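## Task

Make sure the plates with IDs M60 and M90 each end up with a lid seated all the way down. Each plate has to finish flat in its original nest, within the locators, with its A1 well at the corner labelled A1. Nothing may rely on the gripper to stay in place at the end. Finish by releasing everything and moving the gripper away.

## Robot and tools

ROBOT. A single six-joint arm carries a two-finger parallel gripper. Its fingers point along the gripper's own +z axis and close along its y axis. The reported hand point lies between the pads when they are shut. Closed fingertips extend about 33 mm past that point, and fully open ones about 9 mm. Closing pushes the tips roughly 24 mm further outward, so keep that much clearance above a surface before closing.

FRAMES. Results give end_effector_position in metres and end_effector_quat_wxyz in the scene frame. Its origin is on the table top under the arm base, +z is up, and +y is to the left when facing along +x. The base may be tilted, and the printed position can be somewhat off, especially far from the base.

PLATES. Well A1 is at each plate's cut-off corner. To find a plate's ID, set it flat in nest RD with A1 at the A1-marked corner. The fixed scanner beside RD then reports the ID once its view is clear.

execute_actions. Argument actions: a list of actions run in order. An empty list just returns the current state and images. Each action is an object with any of rows, steps, until.
- rows: one list of 1 to 15 rows, each applied for one control step (1/30 s). Every row holds 9 numbers, each in [-1, 1], ordered dx, dy, dz, rx, ry, rz, position, force_limit, speed.
- dx, dy, dz, rx, ry, rz are an offset, not a pose. It is expressed in the gripper's own axes and measured from the gripper's measured pose when the action began (for a call's first action, the last pose a result showed). All rows in an action share that same reference; they do not add up row to row. 1.0 equals 0.6 m for dx/dy/dz and 180 degrees for the rotation; rx, ry, rz form one rotation vector.
- position is an absolute finger command: +1 fully open (140 mm), about -0.8 pads touching, -1 close until blocked.
- force_limit: squeeze strength, about 14 N at -1, 60 N at 0, 107 N at +1 (parts up to 40 mm wide).
- speed: finger gap rate, about 30 mm/s at -1, 140 at 0, 250 at +1.
- steps: integer 1 to 450, at least the number of rows, default 15. After the final row the arm keeps heading for that row's target and the gripper keeps that row's command. Give long moves enough steps; if steps run out early the arm may stop short, so send the remainder next call.
- until: stops the action at the first step where all conditions hold, without halting the robot. Only the scanner can be named, with field code (a lowercase ID such as m60, or no_read) or reads (count of changes from no_read to an ID). Use [comparison, value] with =, !=, <, <=, >, >=; numbers always need a comparison. Example: {"steps": 150, "until": {"scanner": {"code": "m90"}}}.
Any out-of-range value or unknown name makes the whole call rejected before motion.

MOTION LIMITS. Each step the commanded pose is clipped to 70 mm and 16 degrees from the measured one; inverse kinematics then favour position over orientation. Joint speeds are capped and ramp up over 0.5 s. For smooth moves, increase the offset gradually across rows (adding 0.01 per row is 6 mm per step) rather than jumping to the full value; abrupt starts can shake a held part free.

zoom_image. Arguments camera (cam_head_left, cam_head_right or cam_wrist) and region [x0, y0, x1, y1] in pixels of that camera's last 504x504 image, origin top-left, at most 504 by 504. Returns a closer view.

finished_scene. Argument scene, an integer 1 or 2. Ends that scene irreversibly after the last command has been held, reports success and gives the next task. The goal must already be met and stable. Answering without any tool call ends all remaining scenes.

RESULTS. Besides the pose, a result shows Hand target (where the controller now drives the gripper), and a pose unreachable line when the clearance check (which treats any base mount or post as arm) blocked or altered the target; the arm then rests until new rows arrive. object_status: 0 moving, 1 blocked while opening, 2 blocked while closing (a grip), 3 reached the command or pads met (thin items may still be held). position_measured is in counts, 3 open to 230 closed, not linear. Flange force is the estimated outside force on the gripper, including held weight, noisy especially after sudden stops; no reading means no estimate. Scanner code and reads also appear. Images come from cam_head_left, cam_head_right, cam_wrist.

GRIPPING. Command -1 and confirm status 2. Stopped fingers stay put until the position number changes by at least 0.01 or the object yields. To tighten while status is 2, raise force_limit and switch position between -1 and -0.98.

AVOID. Never let anything leave the table. Joint torques reaching their limits (148 N m for waist, shoulder, elbow; 37.2 N m for the three wrist joints, load included) or an external force of 150 N trigger a 10 s stop that skips the rest of the call. Long holding heats motors; MOTOR HOT warns before an OVER-TEMPERATURE FAULT brakes the arm. Occasional tugs may disturb held or loose parts. Avoid drops, slips, slams, hard impacts and forceful pushing; move briskly but smoothly.

Each tool is called after "Request:" in YAML: its name, and indented under it one key for each argument.

## Session

Request:
execute_actions:
  actions: []

Scene clock: 0.00 s.
end_effector_position=(+0.4381, +0.6487, +0.2436) position_measured=3 object_status=3 end_effector_quat_wxyz=(-0.204, -0.582, +0.768, +0.173)
Joint positions: [ 0.708  0.921  1.346 -0.72  -1.957 -1.232]
Joint velocities: [-0.001  0.001  0.    -0.     0.001  0.   ]
Flange force (N, the push that the arm receives, along the gripper's own x y z axes): no reading
Hand target: +0.438, +0.649, +0.244; -0.204, -0.582, +0.768, +0.173
scanner: code=no_read reads=0

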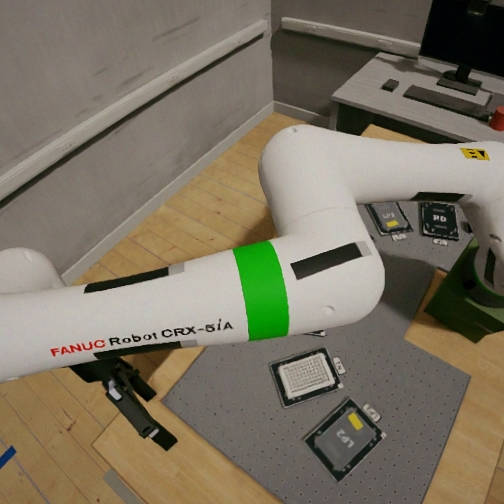

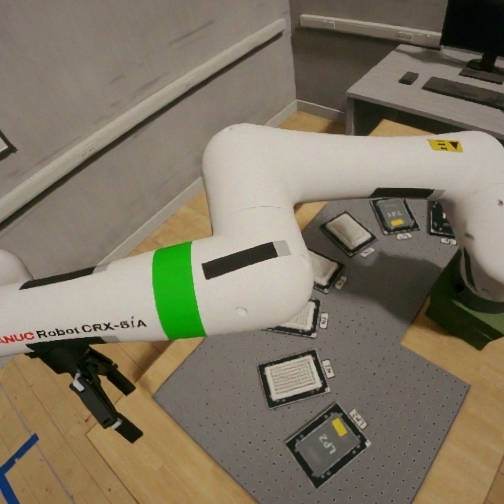

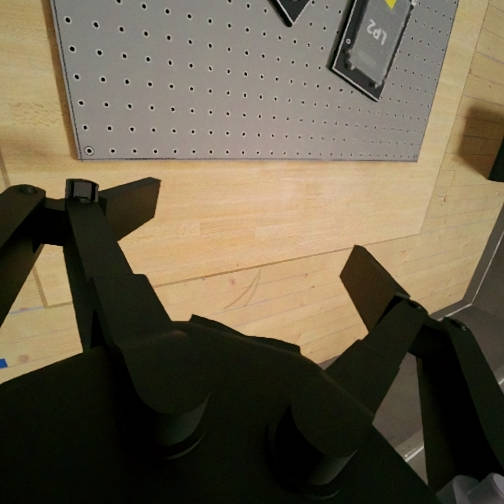

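Request:
execute_actions:
  actions:
    - {"rows":[[0.448,0.078,-0.205,0.168,-0.037,0,1,0,0]],"steps":60}

Request:
zoom_image:
  camera: "cam_head_right"
  region: [230,300,430,500]

Scene clock: 9.37 s.
end_effector_position=(+0.3982, +0.3973, +0.4005) position_measured=3 object_status=3 end_effector_quat_wxyz=(-0.000, -0.604, +0.797, +0.001)
Joint positions: [ 0.641 -0.115  0.009 -0.296 -1.37  -0.982]
Joint velocities: [-0.    -0.001 -0.    -0.001  0.001 -0.   ]
Flange force (N, the push that the arm receives, along the gripper's own x y z axes): [8.1 6.2 3.7]
Hand target: +0.398, +0.397, +0.401; -0.000, -0.604, +0.797, +0.001
Off the commanded pose: 0.002 m, 0 deg.
scanner: code=no_read reads=0

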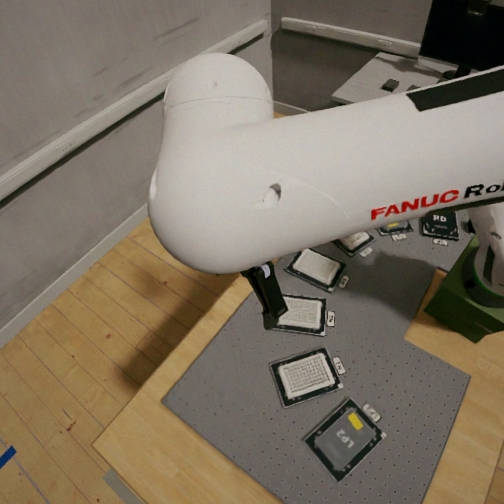

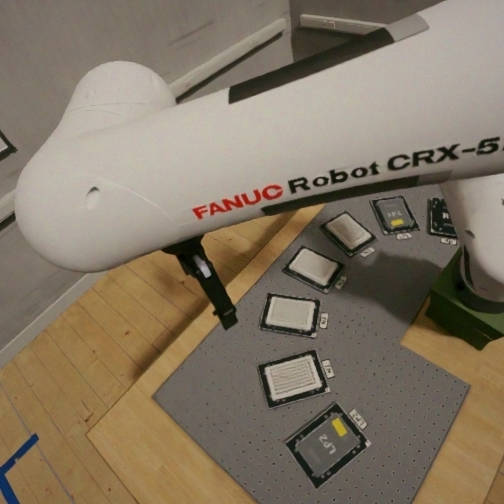

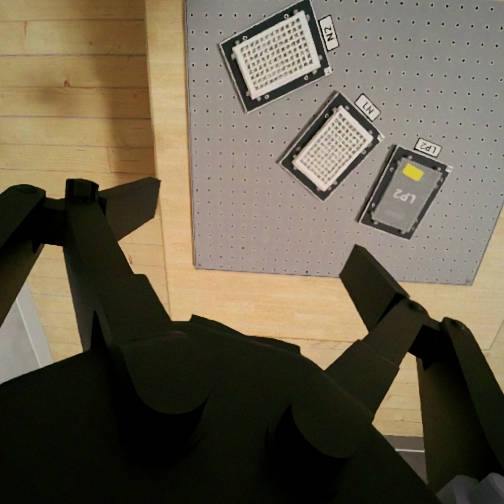

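Region (230, 300, 430, 500) of cam_head_right's 504x504 image, scaled by 2.520, with more detail than that image has.

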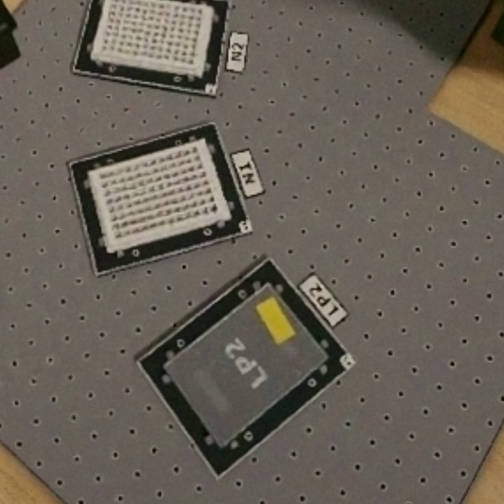

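Request:
execute_actions:
  actions:
    - {"rows":[[0.144,0.08,0.4,0,0,0.163,1,0,0]],"steps":50}

Scene clock: 16.70 s.
end_effector_position=(+0.3296, +0.3266, +0.1606) position_measured=3 object_status=3 end_effector_quat_wxyz=(-0.000, -0.381, +0.924, +0.000)
Joint positions: [ 0.819 -0.025 -0.506 -0.339 -0.741 -1.474]
Joint velocities: [ 0.    -0.     0.001  0.    -0.    -0.   ]
Flange force (N, the push that the arm receives, along the gripper's own x y z axes): [7.5 3.2 -3.0]
Hand target: +0.330, +0.327, +0.161; -0.000, -0.381, +0.924, +0.000
Off the commanded pose: 0.002 m, 0 deg.
scanner: code=no_read reads=0

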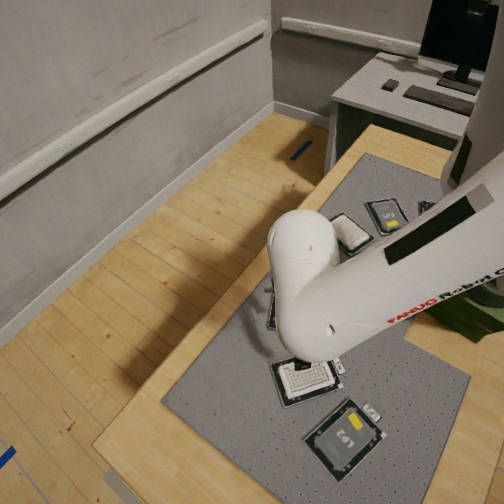

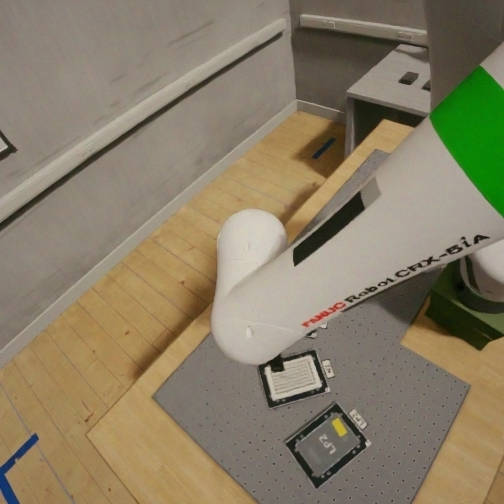

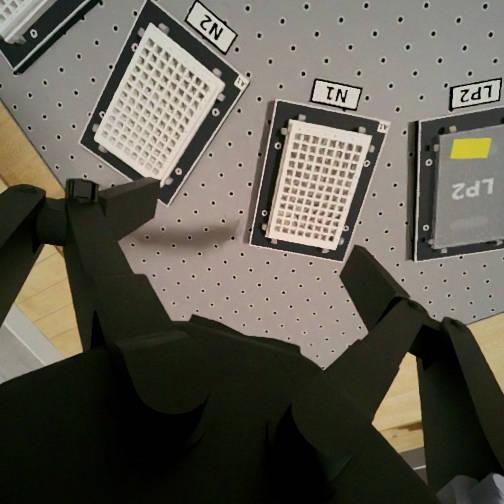

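Request:
execute_actions:
  actions:
    - {"rows":[[0,0.085,0.13,0,0,-0.04,1,0,0]],"steps":30}

Scene clock: 20.37 s.
end_effector_position=(+0.2942, +0.3621, +0.0829) position_measured=3 object_status=3 end_effector_quat_wxyz=(+0.000, -0.439, +0.899, -0.001)
Joint positions: [ 0.999  0.116 -0.534 -0.31  -0.532 -1.503]
Joint velocities: [ 0.001 -0.     0.    -0.    -0.    -0.   ]
Flange force (N, the push that the arm receives, along the gripper's own x y z axes): [8.3 5.7 -2.9]
Hand target: +0.294, +0.362, +0.083; +0.000, -0.439, +0.899, -0.001
Off the commanded pose: 0.001 m, 0 deg.
scanner: code=no_read reads=0

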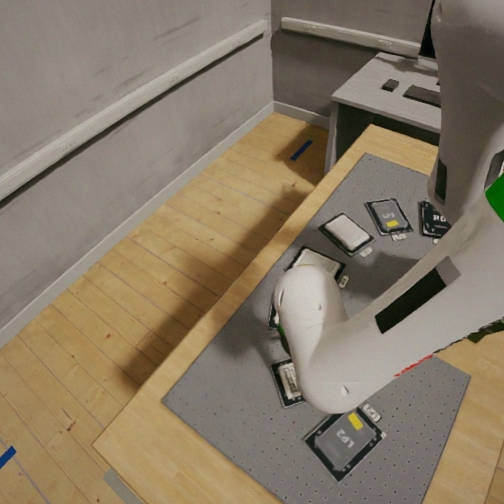

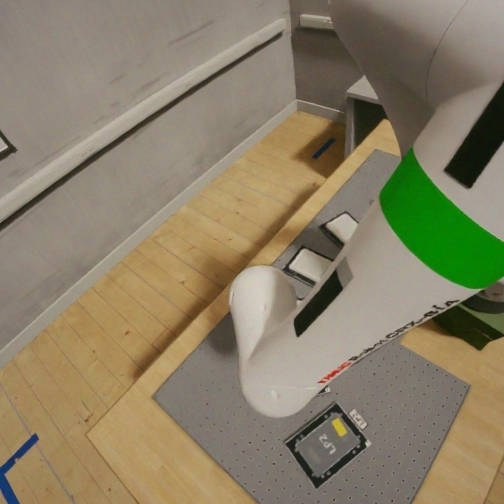

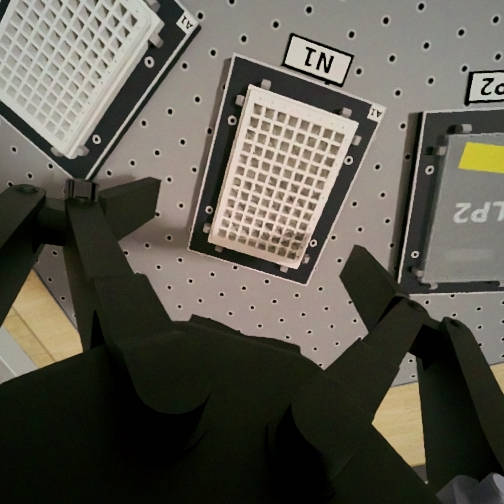

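Request:
execute_actions:
  actions:
    - {"rows":[[0.03,0.008,0.03,0,0,0.008,0.5,0,0]],"steps":25}

Request:
zoom_image:
  camera: "cam_wrist"
  region: [130,50,430,350]

Request:
zoom_image:
  camera: "cam_head_left"
  region: [300,180,480,280]

Scene clock: 24.23 s.
end_effector_position=(+0.2796, +0.3506, +0.0649) position_measured=66 object_status=3 end_effector_quat_wxyz=(+0.000, -0.427, +0.904, -0.001)
Joint positions: [ 1.028  0.136 -0.577 -0.325 -0.466 -1.532]
Joint velocities: [ 0.    -0.001 -0.001  0.001  0.     0.   ]
Flange force (N, the push that the arm receives, along the gripper's own x y z axes): [7.5 2.3 -2.8]
Hand target: +0.280, +0.351, +0.065; +0.000, -0.427, +0.904, -0.001
Off the commanded pose: 0.000 m, 0 deg.
scanner: code=no_read reads=0

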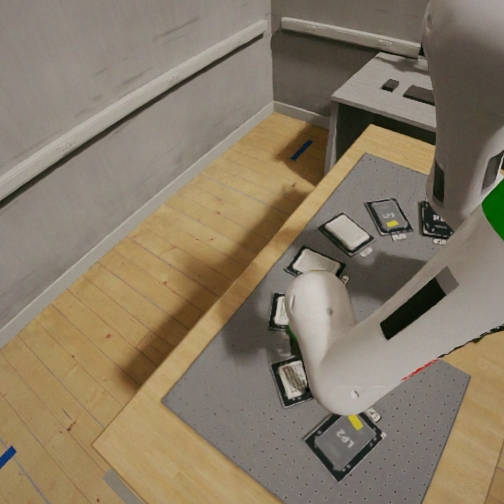

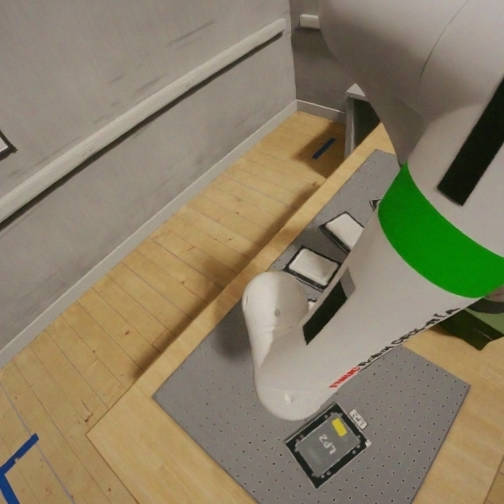

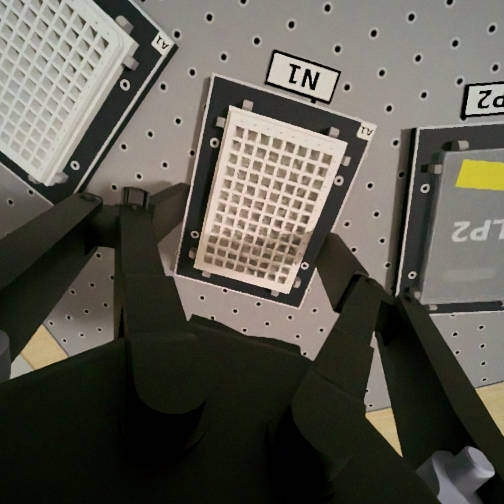

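Region (130, 50, 430, 350) of cam_wrist's 504x504 image, scaled by 1.680, with more detail than that image has.

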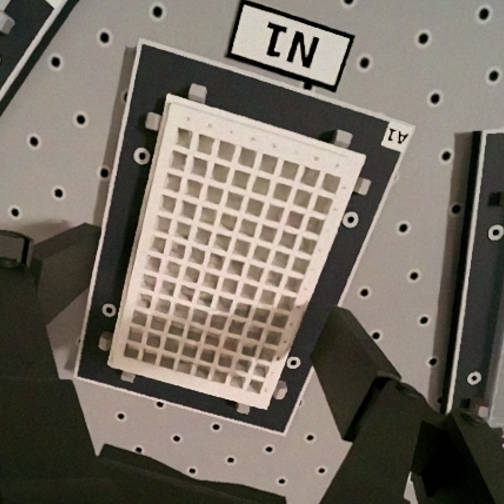

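Region (300, 180, 480, 280) of cam_head_left's 504x504 image, scaled by 2.800, with more detail than that image has.

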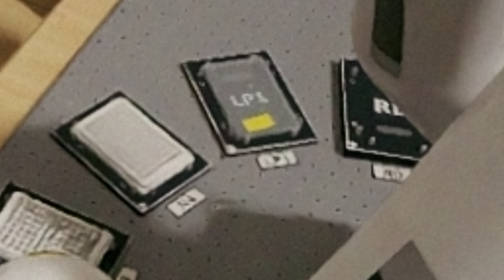

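Request:
zoom_image:
  camera: "cam_wrist"
  region: [170,210,320,310]

Request:
zoom_image:
  camera: "cam_wrist"
  region: [0,0,200,200]

Request:
zoom_image:
  camera: "cam_wrist"
  region: [210,80,390,190]

Region (170, 210, 320, 310) of cam_wrist's 504x504 image, scaled by 3.360, with more detail than that image has.

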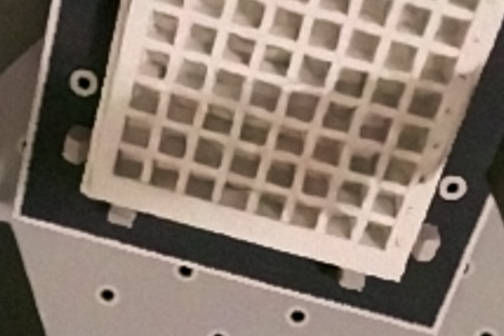

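Region (0, 0, 200, 200) of cam_wrist's 504x504 image, scaled by 2.520, with more detail than that image has.

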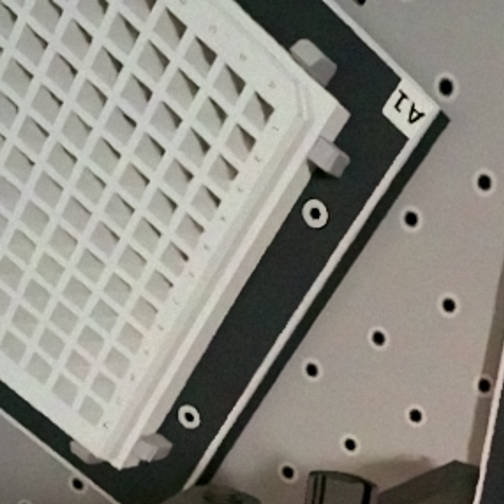

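Region (210, 80, 390, 190) of cam_wrist's 504x504 image, scaled by 2.800, with more detail than that image has.

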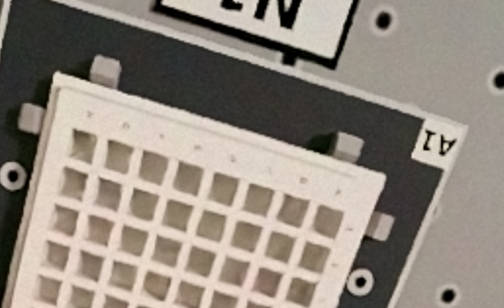

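Request:
execute_actions:
  actions:
    - {"rows":[[0.012,0.004,0.025,0,0,-0.003,0.4,0,0]],"steps":20}

Request:
zoom_image:
  camera: "cam_wrist"
  region: [130,50,430,350]

Scene clock: 34.47 s.
end_effector_position=(+0.2733, +0.3465, +0.0499) position_measured=78 object_status=3 end_effector_quat_wxyz=(+0.000, -0.432, +0.902, -0.001)
Joint positions: [ 1.043  0.167 -0.587 -0.34  -0.422 -1.517]
Joint velocities: [ 0.002  0.001 -0.001 -0.    -0.     0.   ]
Flange force (N, the push that the arm receives, along the gripper's own x y z axes): [3.7 2.5 -2.8]
Hand target: +0.273, +0.347, +0.050; +0.000, -0.432, +0.902, -0.001
Off the commanded pose: 0.000 m, 0 deg.
scanner: code=no_read reads=0

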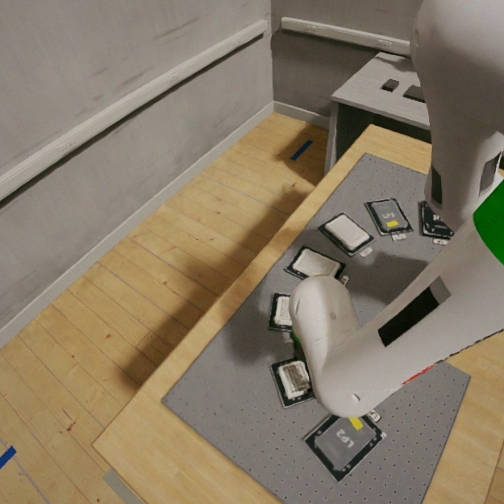

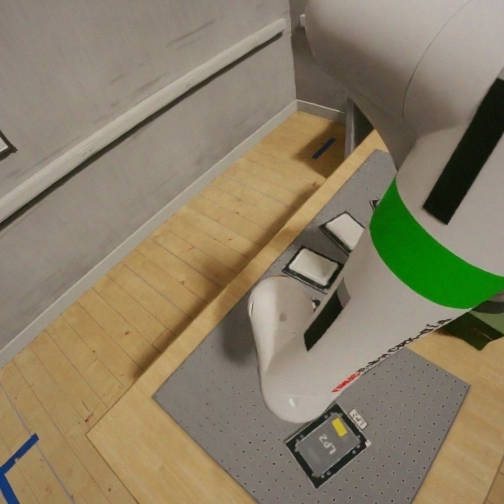

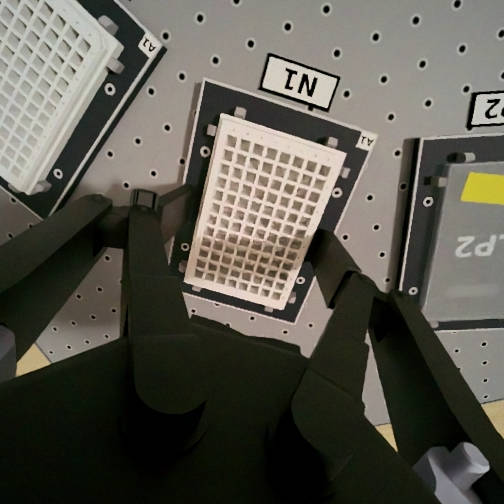

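Region (130, 50, 430, 350) of cam_wrist's 504x504 image, scaled by 1.680, with more detail than that image has.

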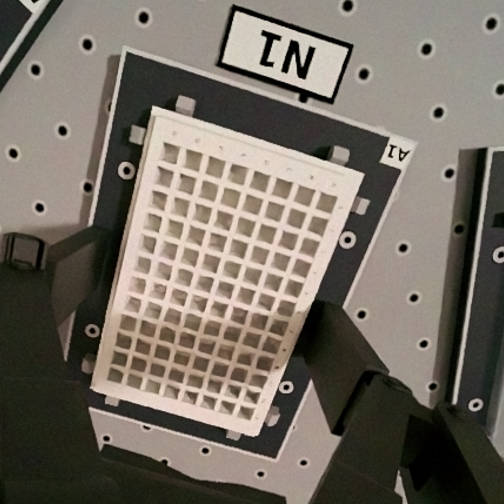

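Shifting 2.5 mm sideways and lowering.

Request:
execute_actions:
  actions:
    - {"rows":[[0,0.004,0,0,0,0,0.4,0,0]],"steps":10}
    - {"rows":[[0,0,0.007,0,0,0,0.4,0,0],[0,0,0.015,0,0,0,0.4,0,0]],"steps":15}

Request:
zoom_image:
  camera: "cam_wrist"
  region: [130,50,430,350]

Scene clock: 47.83 s.
end_effector_position=(+0.2714, +0.3481, +0.0461) position_measured=78 object_status=3 end_effector_quat_wxyz=(+0.000, -0.432, +0.902, -0.001)
Joint positions: [ 1.052  0.176 -0.587 -0.339 -0.413 -1.524]
Joint velocities: [-0.001 -0.001  0.     0.    -0.    -0.   ]
Flange force (N, the push that the arm receives, along the gripper's own x y z axes): [11.0 -0.2 -51.8]
Flange force at the end of the 1st action (N, along the gripper's axes at the end of the call): [5.6 4.7 -5.5]
Hand target: +0.271, +0.348, +0.046; +0.000, -0.432, +0.902, -0.001
Off the commanded pose: 0.005 m, 0 deg.
FORCE FAULT: contact force on the arm reached its limit, and the arm stopped for 10 seconds. The contact can be on any part of the arm, not only on its tool. The arm's remaining commands of this call were not run. The arm holds still and accepts commands again. Move the arm away from the contact; if what it grips holds it there, let go first. Pushing or pulling that hard again can fault the arm again.
scanner: code=no_read reads=0

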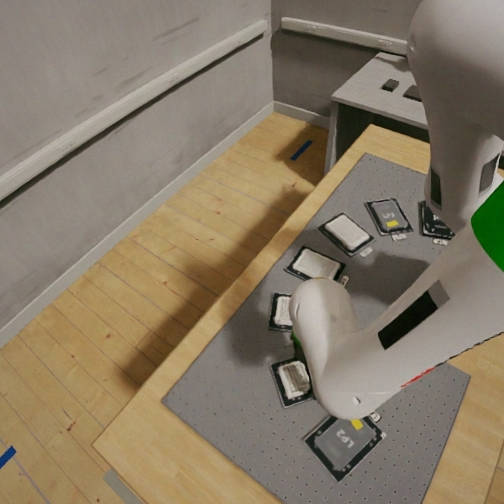

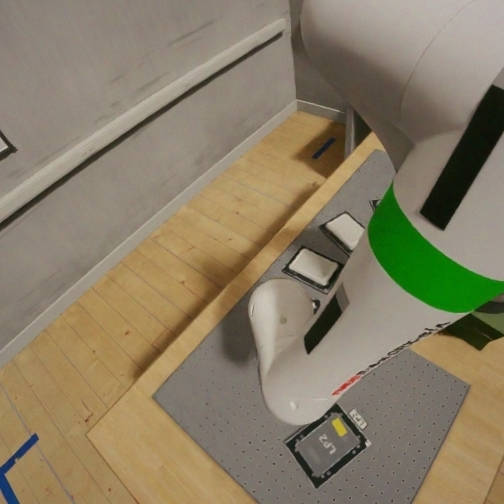

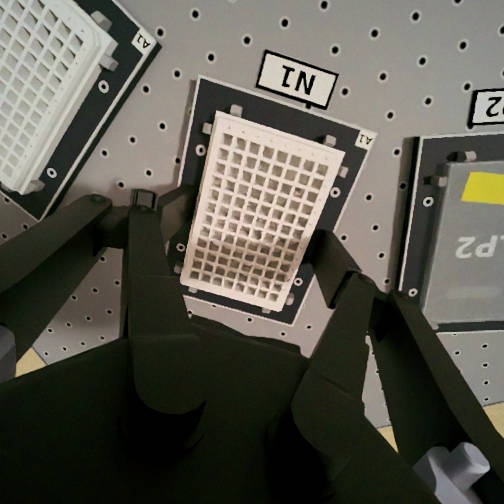

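Region (130, 50, 430, 350) of cam_wrist's 504x504 image, scaled by 1.680, with more detail than that image has.

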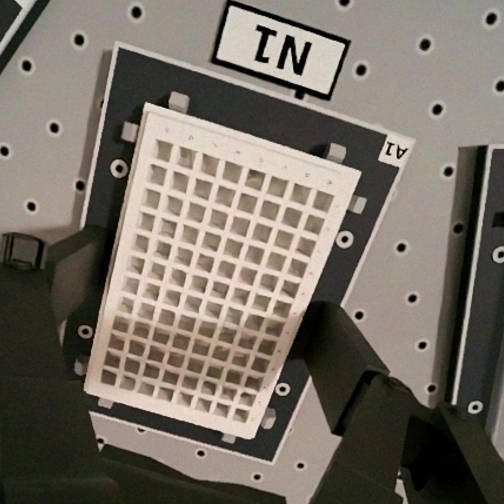

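Request:
execute_actions:
  actions:
    - {"rows":[[0,0,-0.014,0,0,0,0.4,0,0]],"steps":12}
    - {"rows":[[0,0,0,0,0,0,-1,0,-1]],"steps":25}

Request:
zoom_image:
  camera: "cam_wrist"
  region: [130,50,430,350]

Scene clock: 55.30 s.
end_effector_position=(+0.2714, +0.3480, +0.0546) position_measured=108 object_status=2 end_effector_quat_wxyz=(+0.000, -0.432, +0.902, -0.001)
Joint positions: [ 1.05   0.152 -0.593 -0.328 -0.43  -1.535]
Joint velocities: [ 0.003  0.     0.     0.001  0.001 -0.   ]
Flange force (N, the push that the arm receives, along the gripper's own x y z axes): [9.1 -35.6 -58.5]
Flange force at the end of the 1st action (N, along the gripper's axes at the end of the call): [7.6 5.1 -2.2]
Hand target: +0.271, +0.348, +0.054; +0.000, -0.432, +0.902, -0.001
Off the commanded pose: 0.000 m, 0 deg.
scanner: code=no_read reads=0

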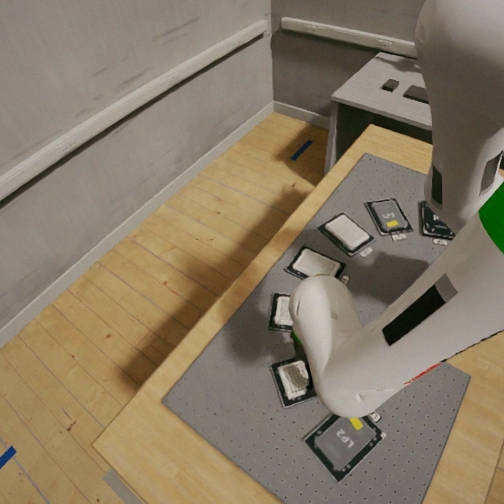

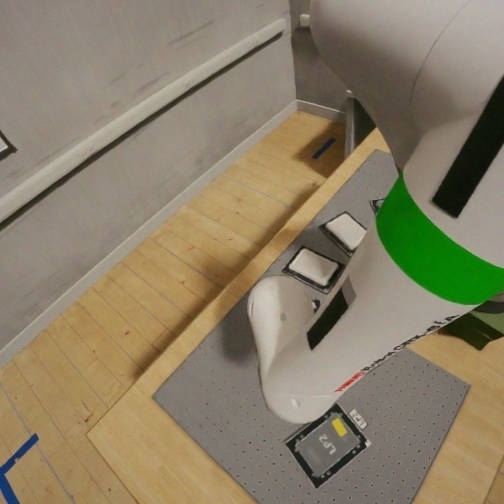

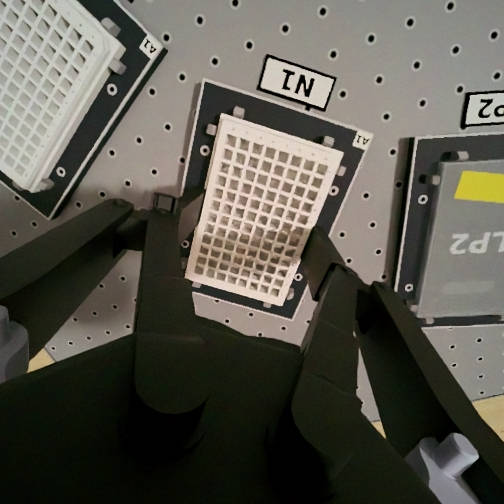

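Region (130, 50, 430, 350) of cam_wrist's 504x504 image, scaled by 1.680, with more detail than that image has.

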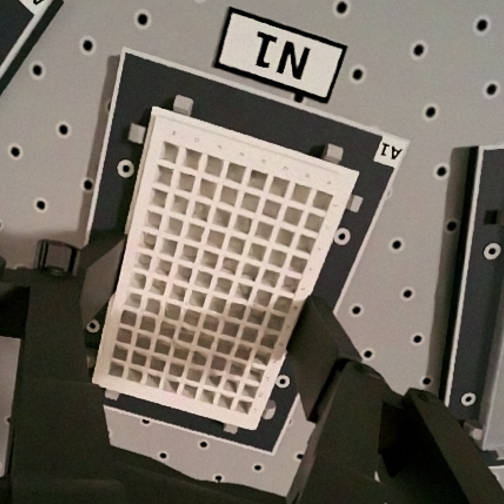

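Regripping slightly higher and re-centred.

Request:
execute_actions:
  actions:
    - {"rows":[[0,-0.0022,-0.003,0,0,0,0.3,-0.4,0]],"steps":12}
    - {"rows":[[0,0,0,0,0,0,-1,-0.4,-1]],"steps":20}
    - {"rows":[[0,0,-0.002,0,0,0,-1,-0.4,-1],[0,0,-0.006,0,0,0,-1,-0.4,-1],[0,0,-0.012,0,0,0,-1,-0.4,-1],[0,0,-0.02,0,0,0,-1,-0.4,-1]],"steps":15}

Request:
zoom_image:
  camera: "cam_wrist"
  region: [130,50,430,350]

Scene clock: 60.57 s.
end_effector_position=(+0.2724, +0.3473, +0.0684) position_measured=111 object_status=2 end_effector_quat_wxyz=(+0.000, -0.432, +0.902, -0.001)
Joint positions: [ 1.042  0.114 -0.601 -0.314 -0.46  -1.544]
Joint velocities: [-0.001  0.    -0.001  0.001 -0.001 -0.001]
Flange force (N, the push that the arm receives, along the gripper's own x y z axes): [6.6 5.6 -1.9]
Flange force at the end of the 1st action (N, along the gripper's axes at the end of the call): [6.3 1.1 -2.8]
Flange force at the end of the 2nd action (N, along the gripper's axes at the end of the call): [10.4 -2.2 -54.3]
Hand target: +0.272, +0.347, +0.068; +0.000, -0.432, +0.902, -0.001
Off the commanded pose: 0.000 m, 0 deg.
scanner: code=no_read reads=0

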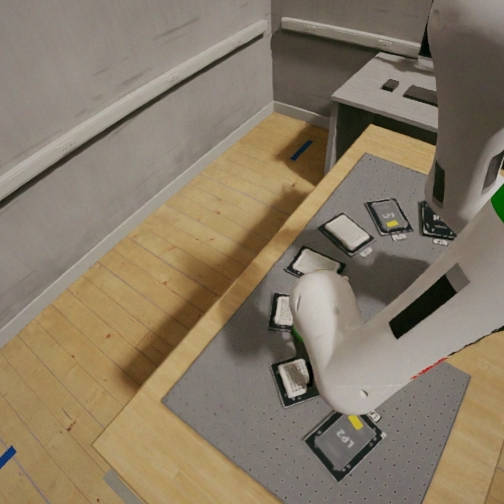

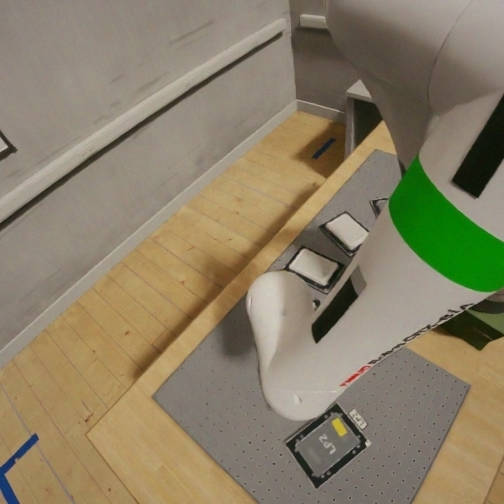

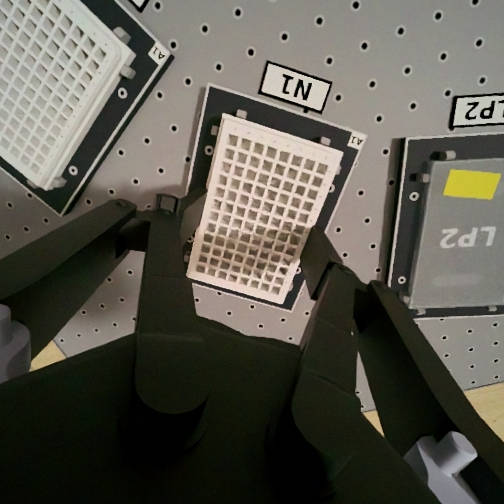

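Region (130, 50, 430, 350) of cam_wrist's 504x504 image, scaled by 1.680, with more detail than that image has.

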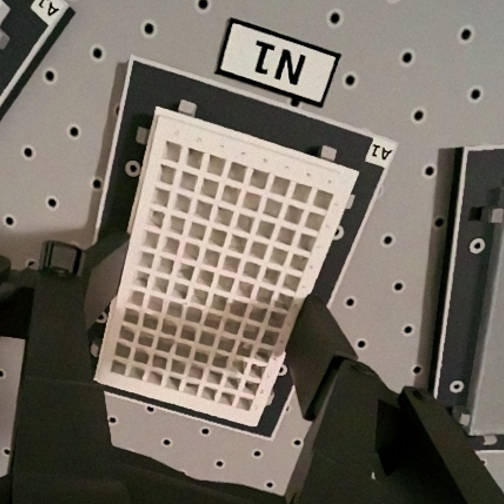

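Request:
execute_actions:
  actions:
    - {"rows":[[0,0,-0.03,0,0,0,-1,-0.4,-1],[0,0,-0.07,0,0,0,-1,-0.4,-1],[0,0,-0.14,0,0,0,-1,-0.4,-1]],"steps":20}
    - {"rows":[[0.14,-0.432,0,0,0,0.2,-1,-0.4,-1]],"steps":35}
    - {"rows":[[0.14,-0.432,0,0,0,0.2,-1,-0.4,-1]],"steps":35}
    - {"rows":[[0.069,-0.311,0,0,0,0.139,-1,-0.4,-1]],"steps":35}

Scene clock: 70.37 s.
end_effector_position=(+0.3071, -0.3062, +0.1495) position_measured=111 object_status=2 end_effector_quat_wxyz=(+0.000, +0.390, +0.921, +0.005)
Joint positions: [-0.737  0.782 -0.226 -0.508 -0.87  -1.322]
Joint velocities: [ 0.     0.001 -0.001  0.     0.001 -0.   ]
Flange force (N, the push that the arm receives, along the gripper's own x y z axes): [8.0 0.9 -2.2]
Flange force at the end of the 1st action (N, along the gripper's axes at the end of the call): [2.0 -9.5 -3.0]
Flange force at the end of the 2nd action (N, along the gripper's axes at the end of the call): [1.6 -3.5 2.5]
Flange force at the end of the 3rd action (N, along the gripper's axes at the end of the call): [5.3 -0.9 -1.3]
Hand target: +0.307, -0.306, +0.149; +0.000, +0.390, +0.921, +0.005
Off the commanded pose: 0.002 m, 0 deg.
scanner: code=no_read reads=0

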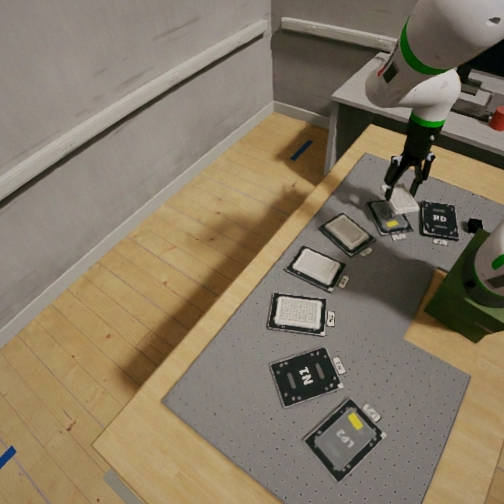

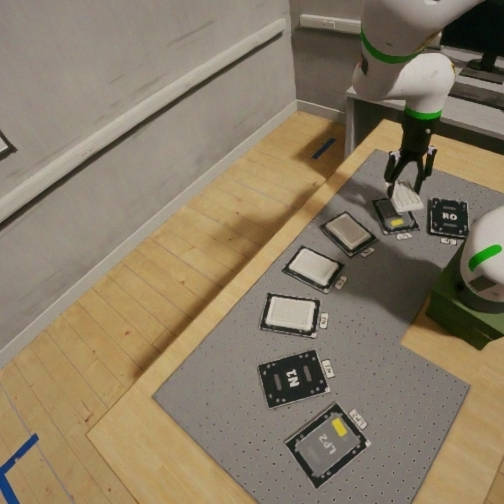

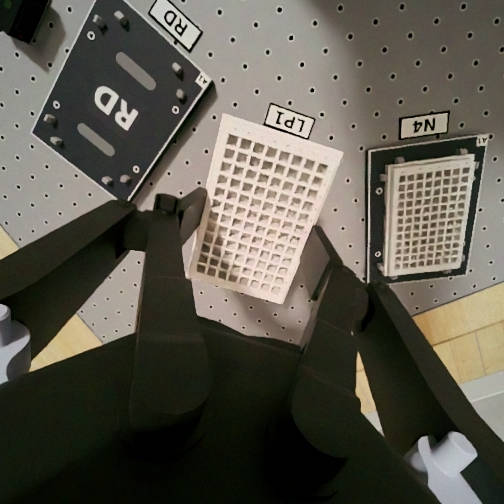

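Request:
execute_actions:
  actions:
    - {"rows":[[0.051,-0.299,0.03,0.003,-0.0018,0.133,-1,-0.4,-1]],"steps":35}
    - {"rows":[[0,0,0.03,0,0,0,-1,-0.4,-1],[0,0,0.08,0,0,0,-1,-0.4,-1]],"steps":22}

Request:
zoom_image:
  camera: "cam_wrist"
  region: [130,50,430,350]

Scene clock: 77.33 s.
end_effector_position=(+0.1588, -0.4095, +0.0821) position_measured=111 object_status=2 end_effector_quat_wxyz=(+0.000, +0.572, +0.820, +0.000)
Joint positions: [-1.048  1.042 -0.187 -0.434 -0.728 -1.439]
Joint velocities: [0.001 0.001 0.    0.    0.    0.   ]
Flange force (N, the push that the arm receives, along the gripper's own x y z axes): [7.2 0.5 -1.5]
Flange force at the end of the 1st action (N, along the gripper's axes at the end of the call): [6.2 0.6 -0.9]
Hand target: +0.159, -0.410, +0.082; +0.000, +0.572, +0.820, +0.000
Off the commanded pose: 0.000 m, 0 deg.
scanner: code=no_read reads=0

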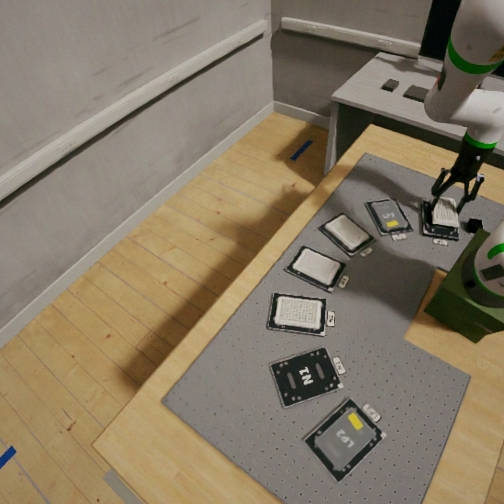

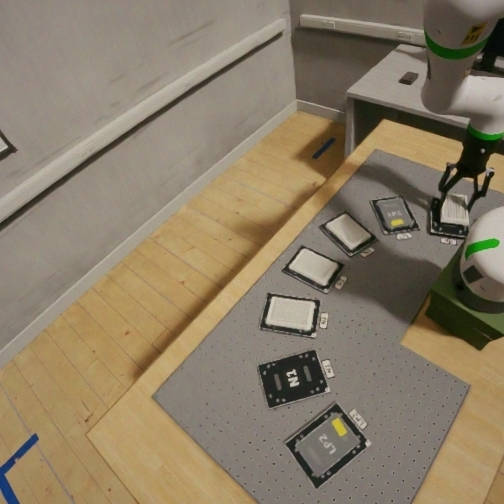

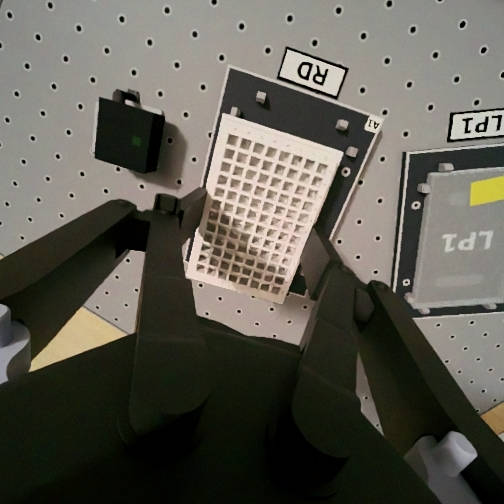

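Region (130, 50, 430, 350) of cam_wrist's 504x504 image, scaled by 1.680, with more detail than that image has.

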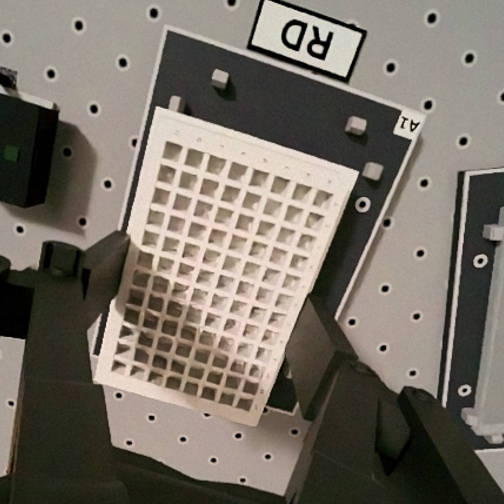

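Request:
execute_actions:
  actions:
    - {"rows":[[0.027,0.014,0.01,0,0,0,-1,-0.4,-1]],"steps":20}

Request:
zoom_image:
  camera: "cam_wrist"
  region: [130,50,430,350]

Scene clock: 81.43 s.
end_effector_position=(+0.1609, -0.3914, +0.0761) position_measured=111 object_status=2 end_effector_quat_wxyz=(+0.000, +0.572, +0.820, +0.000)
Joint positions: [-1.022  1.027 -0.228 -0.462 -0.701 -1.434]
Joint velocities: [ 0.001  0.001 -0.001  0.    -0.002 -0.   ]
Flange force (N, the push that the arm receives, along the gripper's own x y z axes): [6.2 -0.7 -3.6]
Hand target: +0.161, -0.391, +0.076; +0.000, +0.572, +0.820, +0.000
Off the commanded pose: 0.000 m, 0 deg.
scanner: code=no_read reads=0

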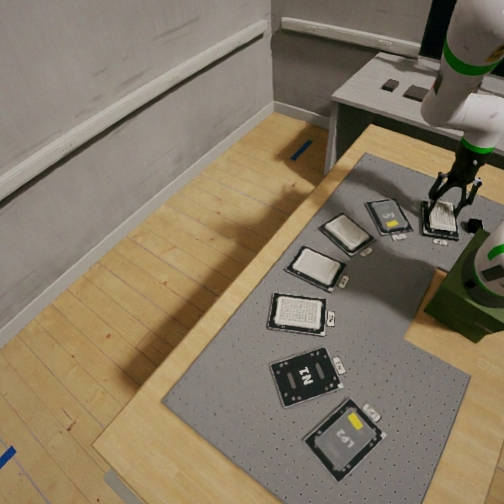

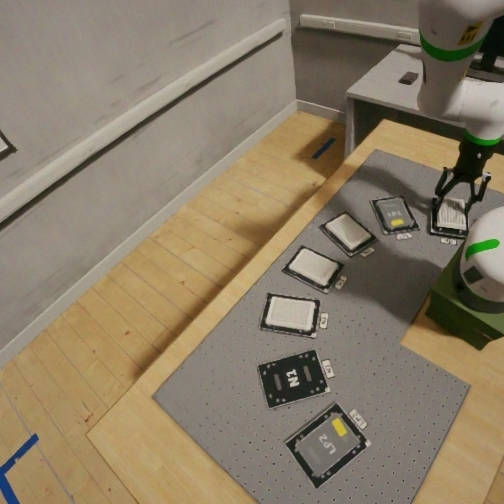

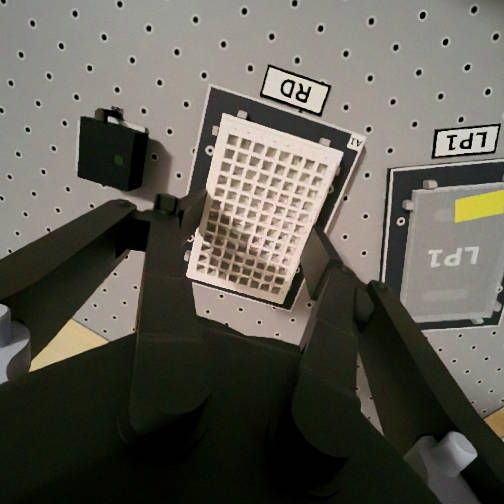

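Region (130, 50, 430, 350) of cam_wrist's 504x504 image, scaled by 1.680, with more detail than that image has.

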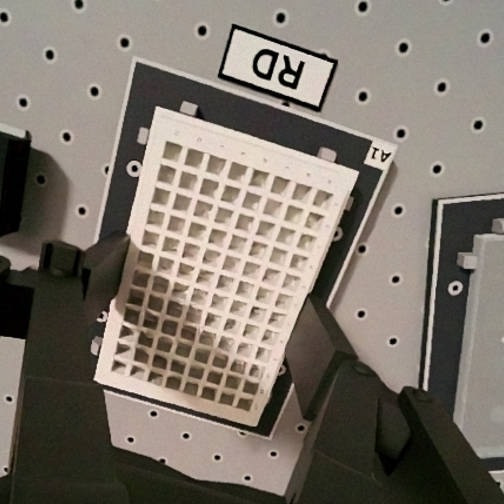

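Request:
execute_actions:
  actions:
    - {"rows":[[0,0,0.006,0,0,0,-1,-0.4,-1],[0,0,0.013,0,0,0,-1,-0.4,-1]],"steps":12}
    - {"rows":[[0,0,0.003,0,0,0,-1,-0.4,-1]],"steps":8}
    - {"rows":[[0,0,0.003,0,0,0,-1,-0.4,-1]],"steps":8}
    - {"rows":[[0,0,0.002,0,0,0,-1,-0.4,-1]],"steps":8}

Request:
zoom_image:
  camera: "cam_wrist"
  region: [130,50,430,350]

Scene clock: 86.77 s.
end_effector_position=(+0.1609, -0.3915, +0.0636) position_measured=111 object_status=2 end_effector_quat_wxyz=(+0.000, +0.572, +0.820, +0.000)
Joint positions: [-1.016  1.053 -0.221 -0.476 -0.683 -1.422]
Joint velocities: [-0.001  0.001  0.    -0.    -0.     0.   ]
Flange force (N, the push that the arm receives, along the gripper's own x y z axes): [-2.6 -10.7 -9.9]
Flange force at the end of the 1st action (N, along the gripper's axes at the end of the call): [3.4 -3.5 -5.7]
Flange force at the end of the 2nd action (N, along the gripper's axes at the end of the call): [0.5 -6.8 -8.0]
Flange force at the end of the 3rd action (N, along the gripper's axes at the end of the call): [1.0 -10.7 -11.6]
Hand target: +0.161, -0.392, +0.064; +0.000, +0.572, +0.820, +0.000
Off the commanded pose: 0.000 m, 0 deg.
scanner: code=m09 reads=1

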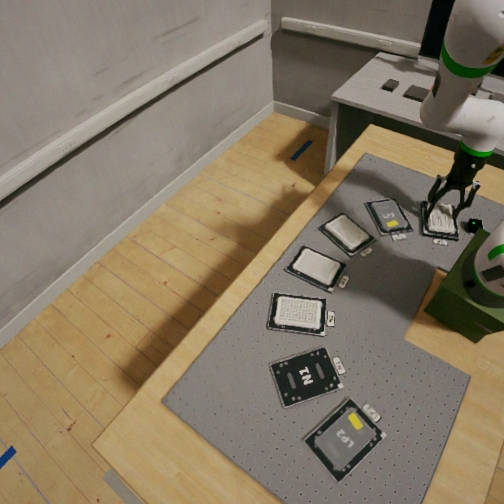

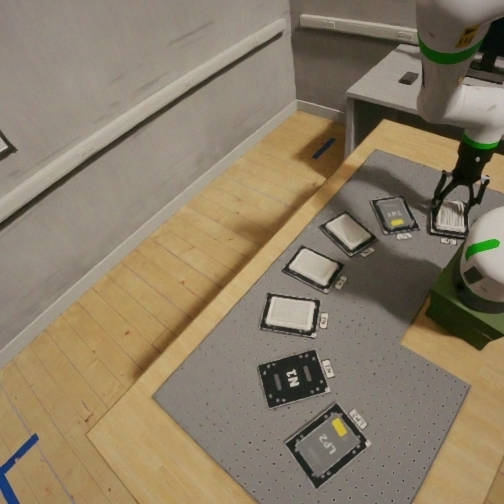

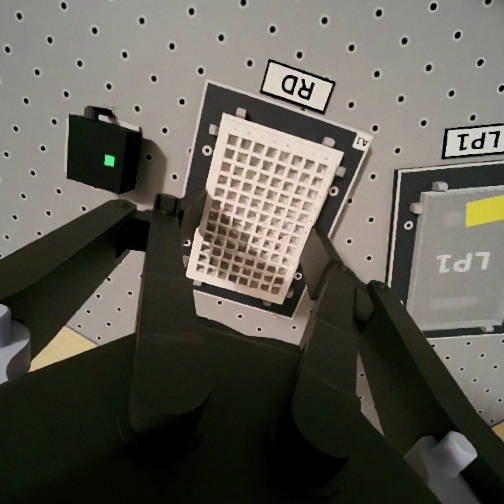

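Region (130, 50, 430, 350) of cam_wrist's 504x504 image, scaled by 1.680, with more detail than that image has.

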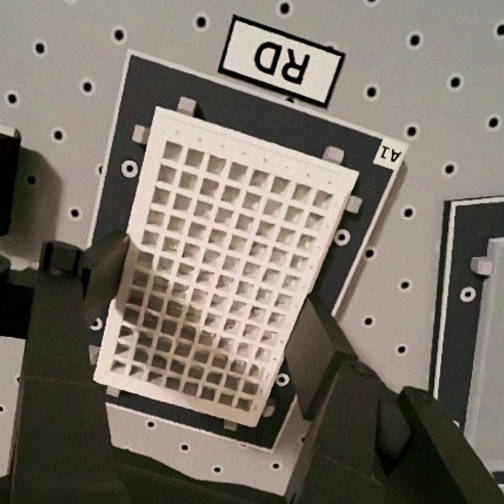

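Request:
execute_actions:
  actions:
    - {"rows":[[0,0,-0.005,0,0,0,-1,-0.4,-1],[0,0,-0.015,0,0,0,-1,-0.4,-1],[0,0,-0.04,0,0,0,-1,-0.4,-1],[0,0,-0.085,0,0,0,-1,-0.4,-1]],"steps":20}
    - {"rows":[[0.06,0.32,0,0,0,-0.139,-1,-0.4,-1]],"steps":32}

Request:
zoom_image:
  camera: "cam_wrist"
  region: [344,120,504,280]

Scene clock: 92.63 s.
end_effector_position=(+0.3268, -0.2911, +0.1143) position_measured=111 object_status=2 end_effector_quat_wxyz=(-0.000, +0.381, +0.924, -0.001)
Joint positions: [-0.658  0.827 -0.224 -0.551 -0.806 -1.331]
Joint velocities: [-0.001  0.     0.001  0.001  0.001 -0.   ]
Flange force (N, the push that the arm receives, along the gripper's own x y z axes): [4.9 2.4 0.8]
Flange force at the end of the 1st action (N, along the gripper's axes at the end of the call): [7.2 3.2 -2.7]
Hand target: +0.327, -0.291, +0.114; -0.000, +0.381, +0.924, -0.001
Off the commanded pose: 0.002 m, 0 deg.
scanner: code=no_read reads=1

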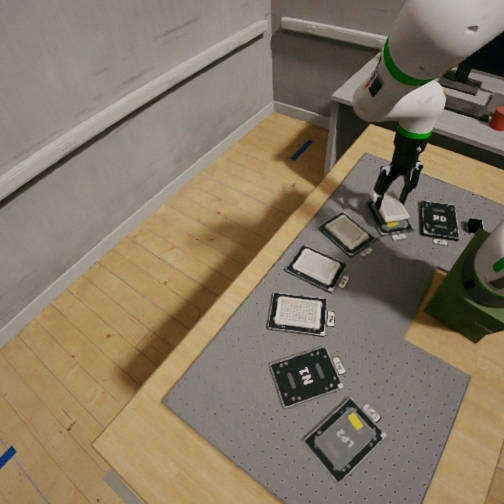

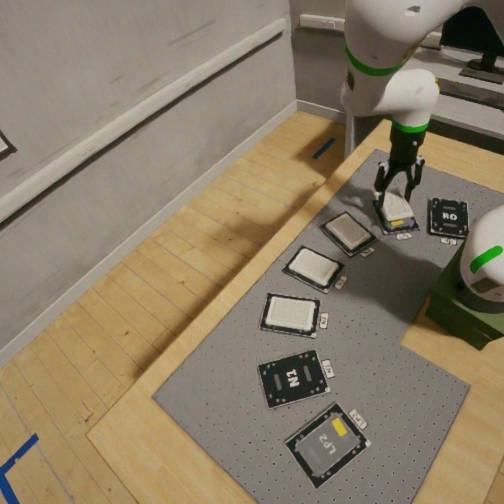

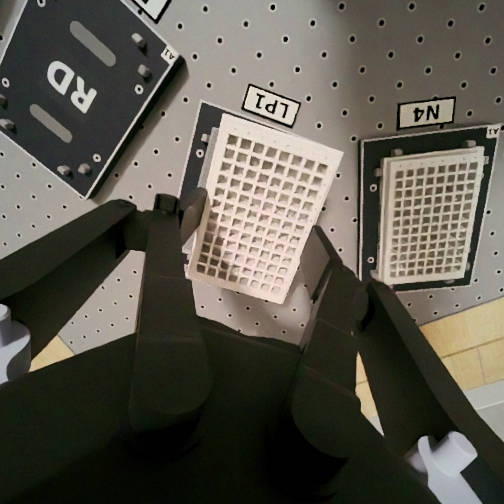

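Region (344, 120, 504, 280) of cam_wrist's 504x504 image, scaled by 3.150, with more detail than that image has.

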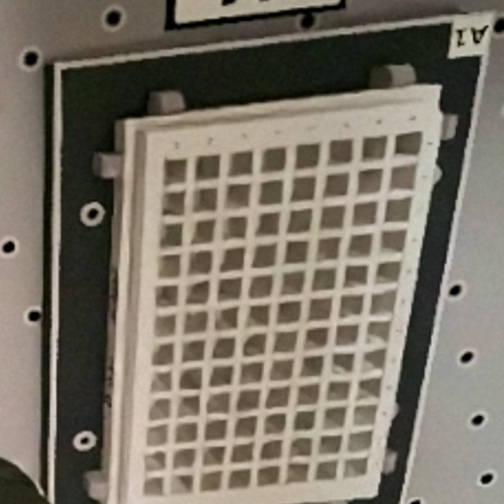

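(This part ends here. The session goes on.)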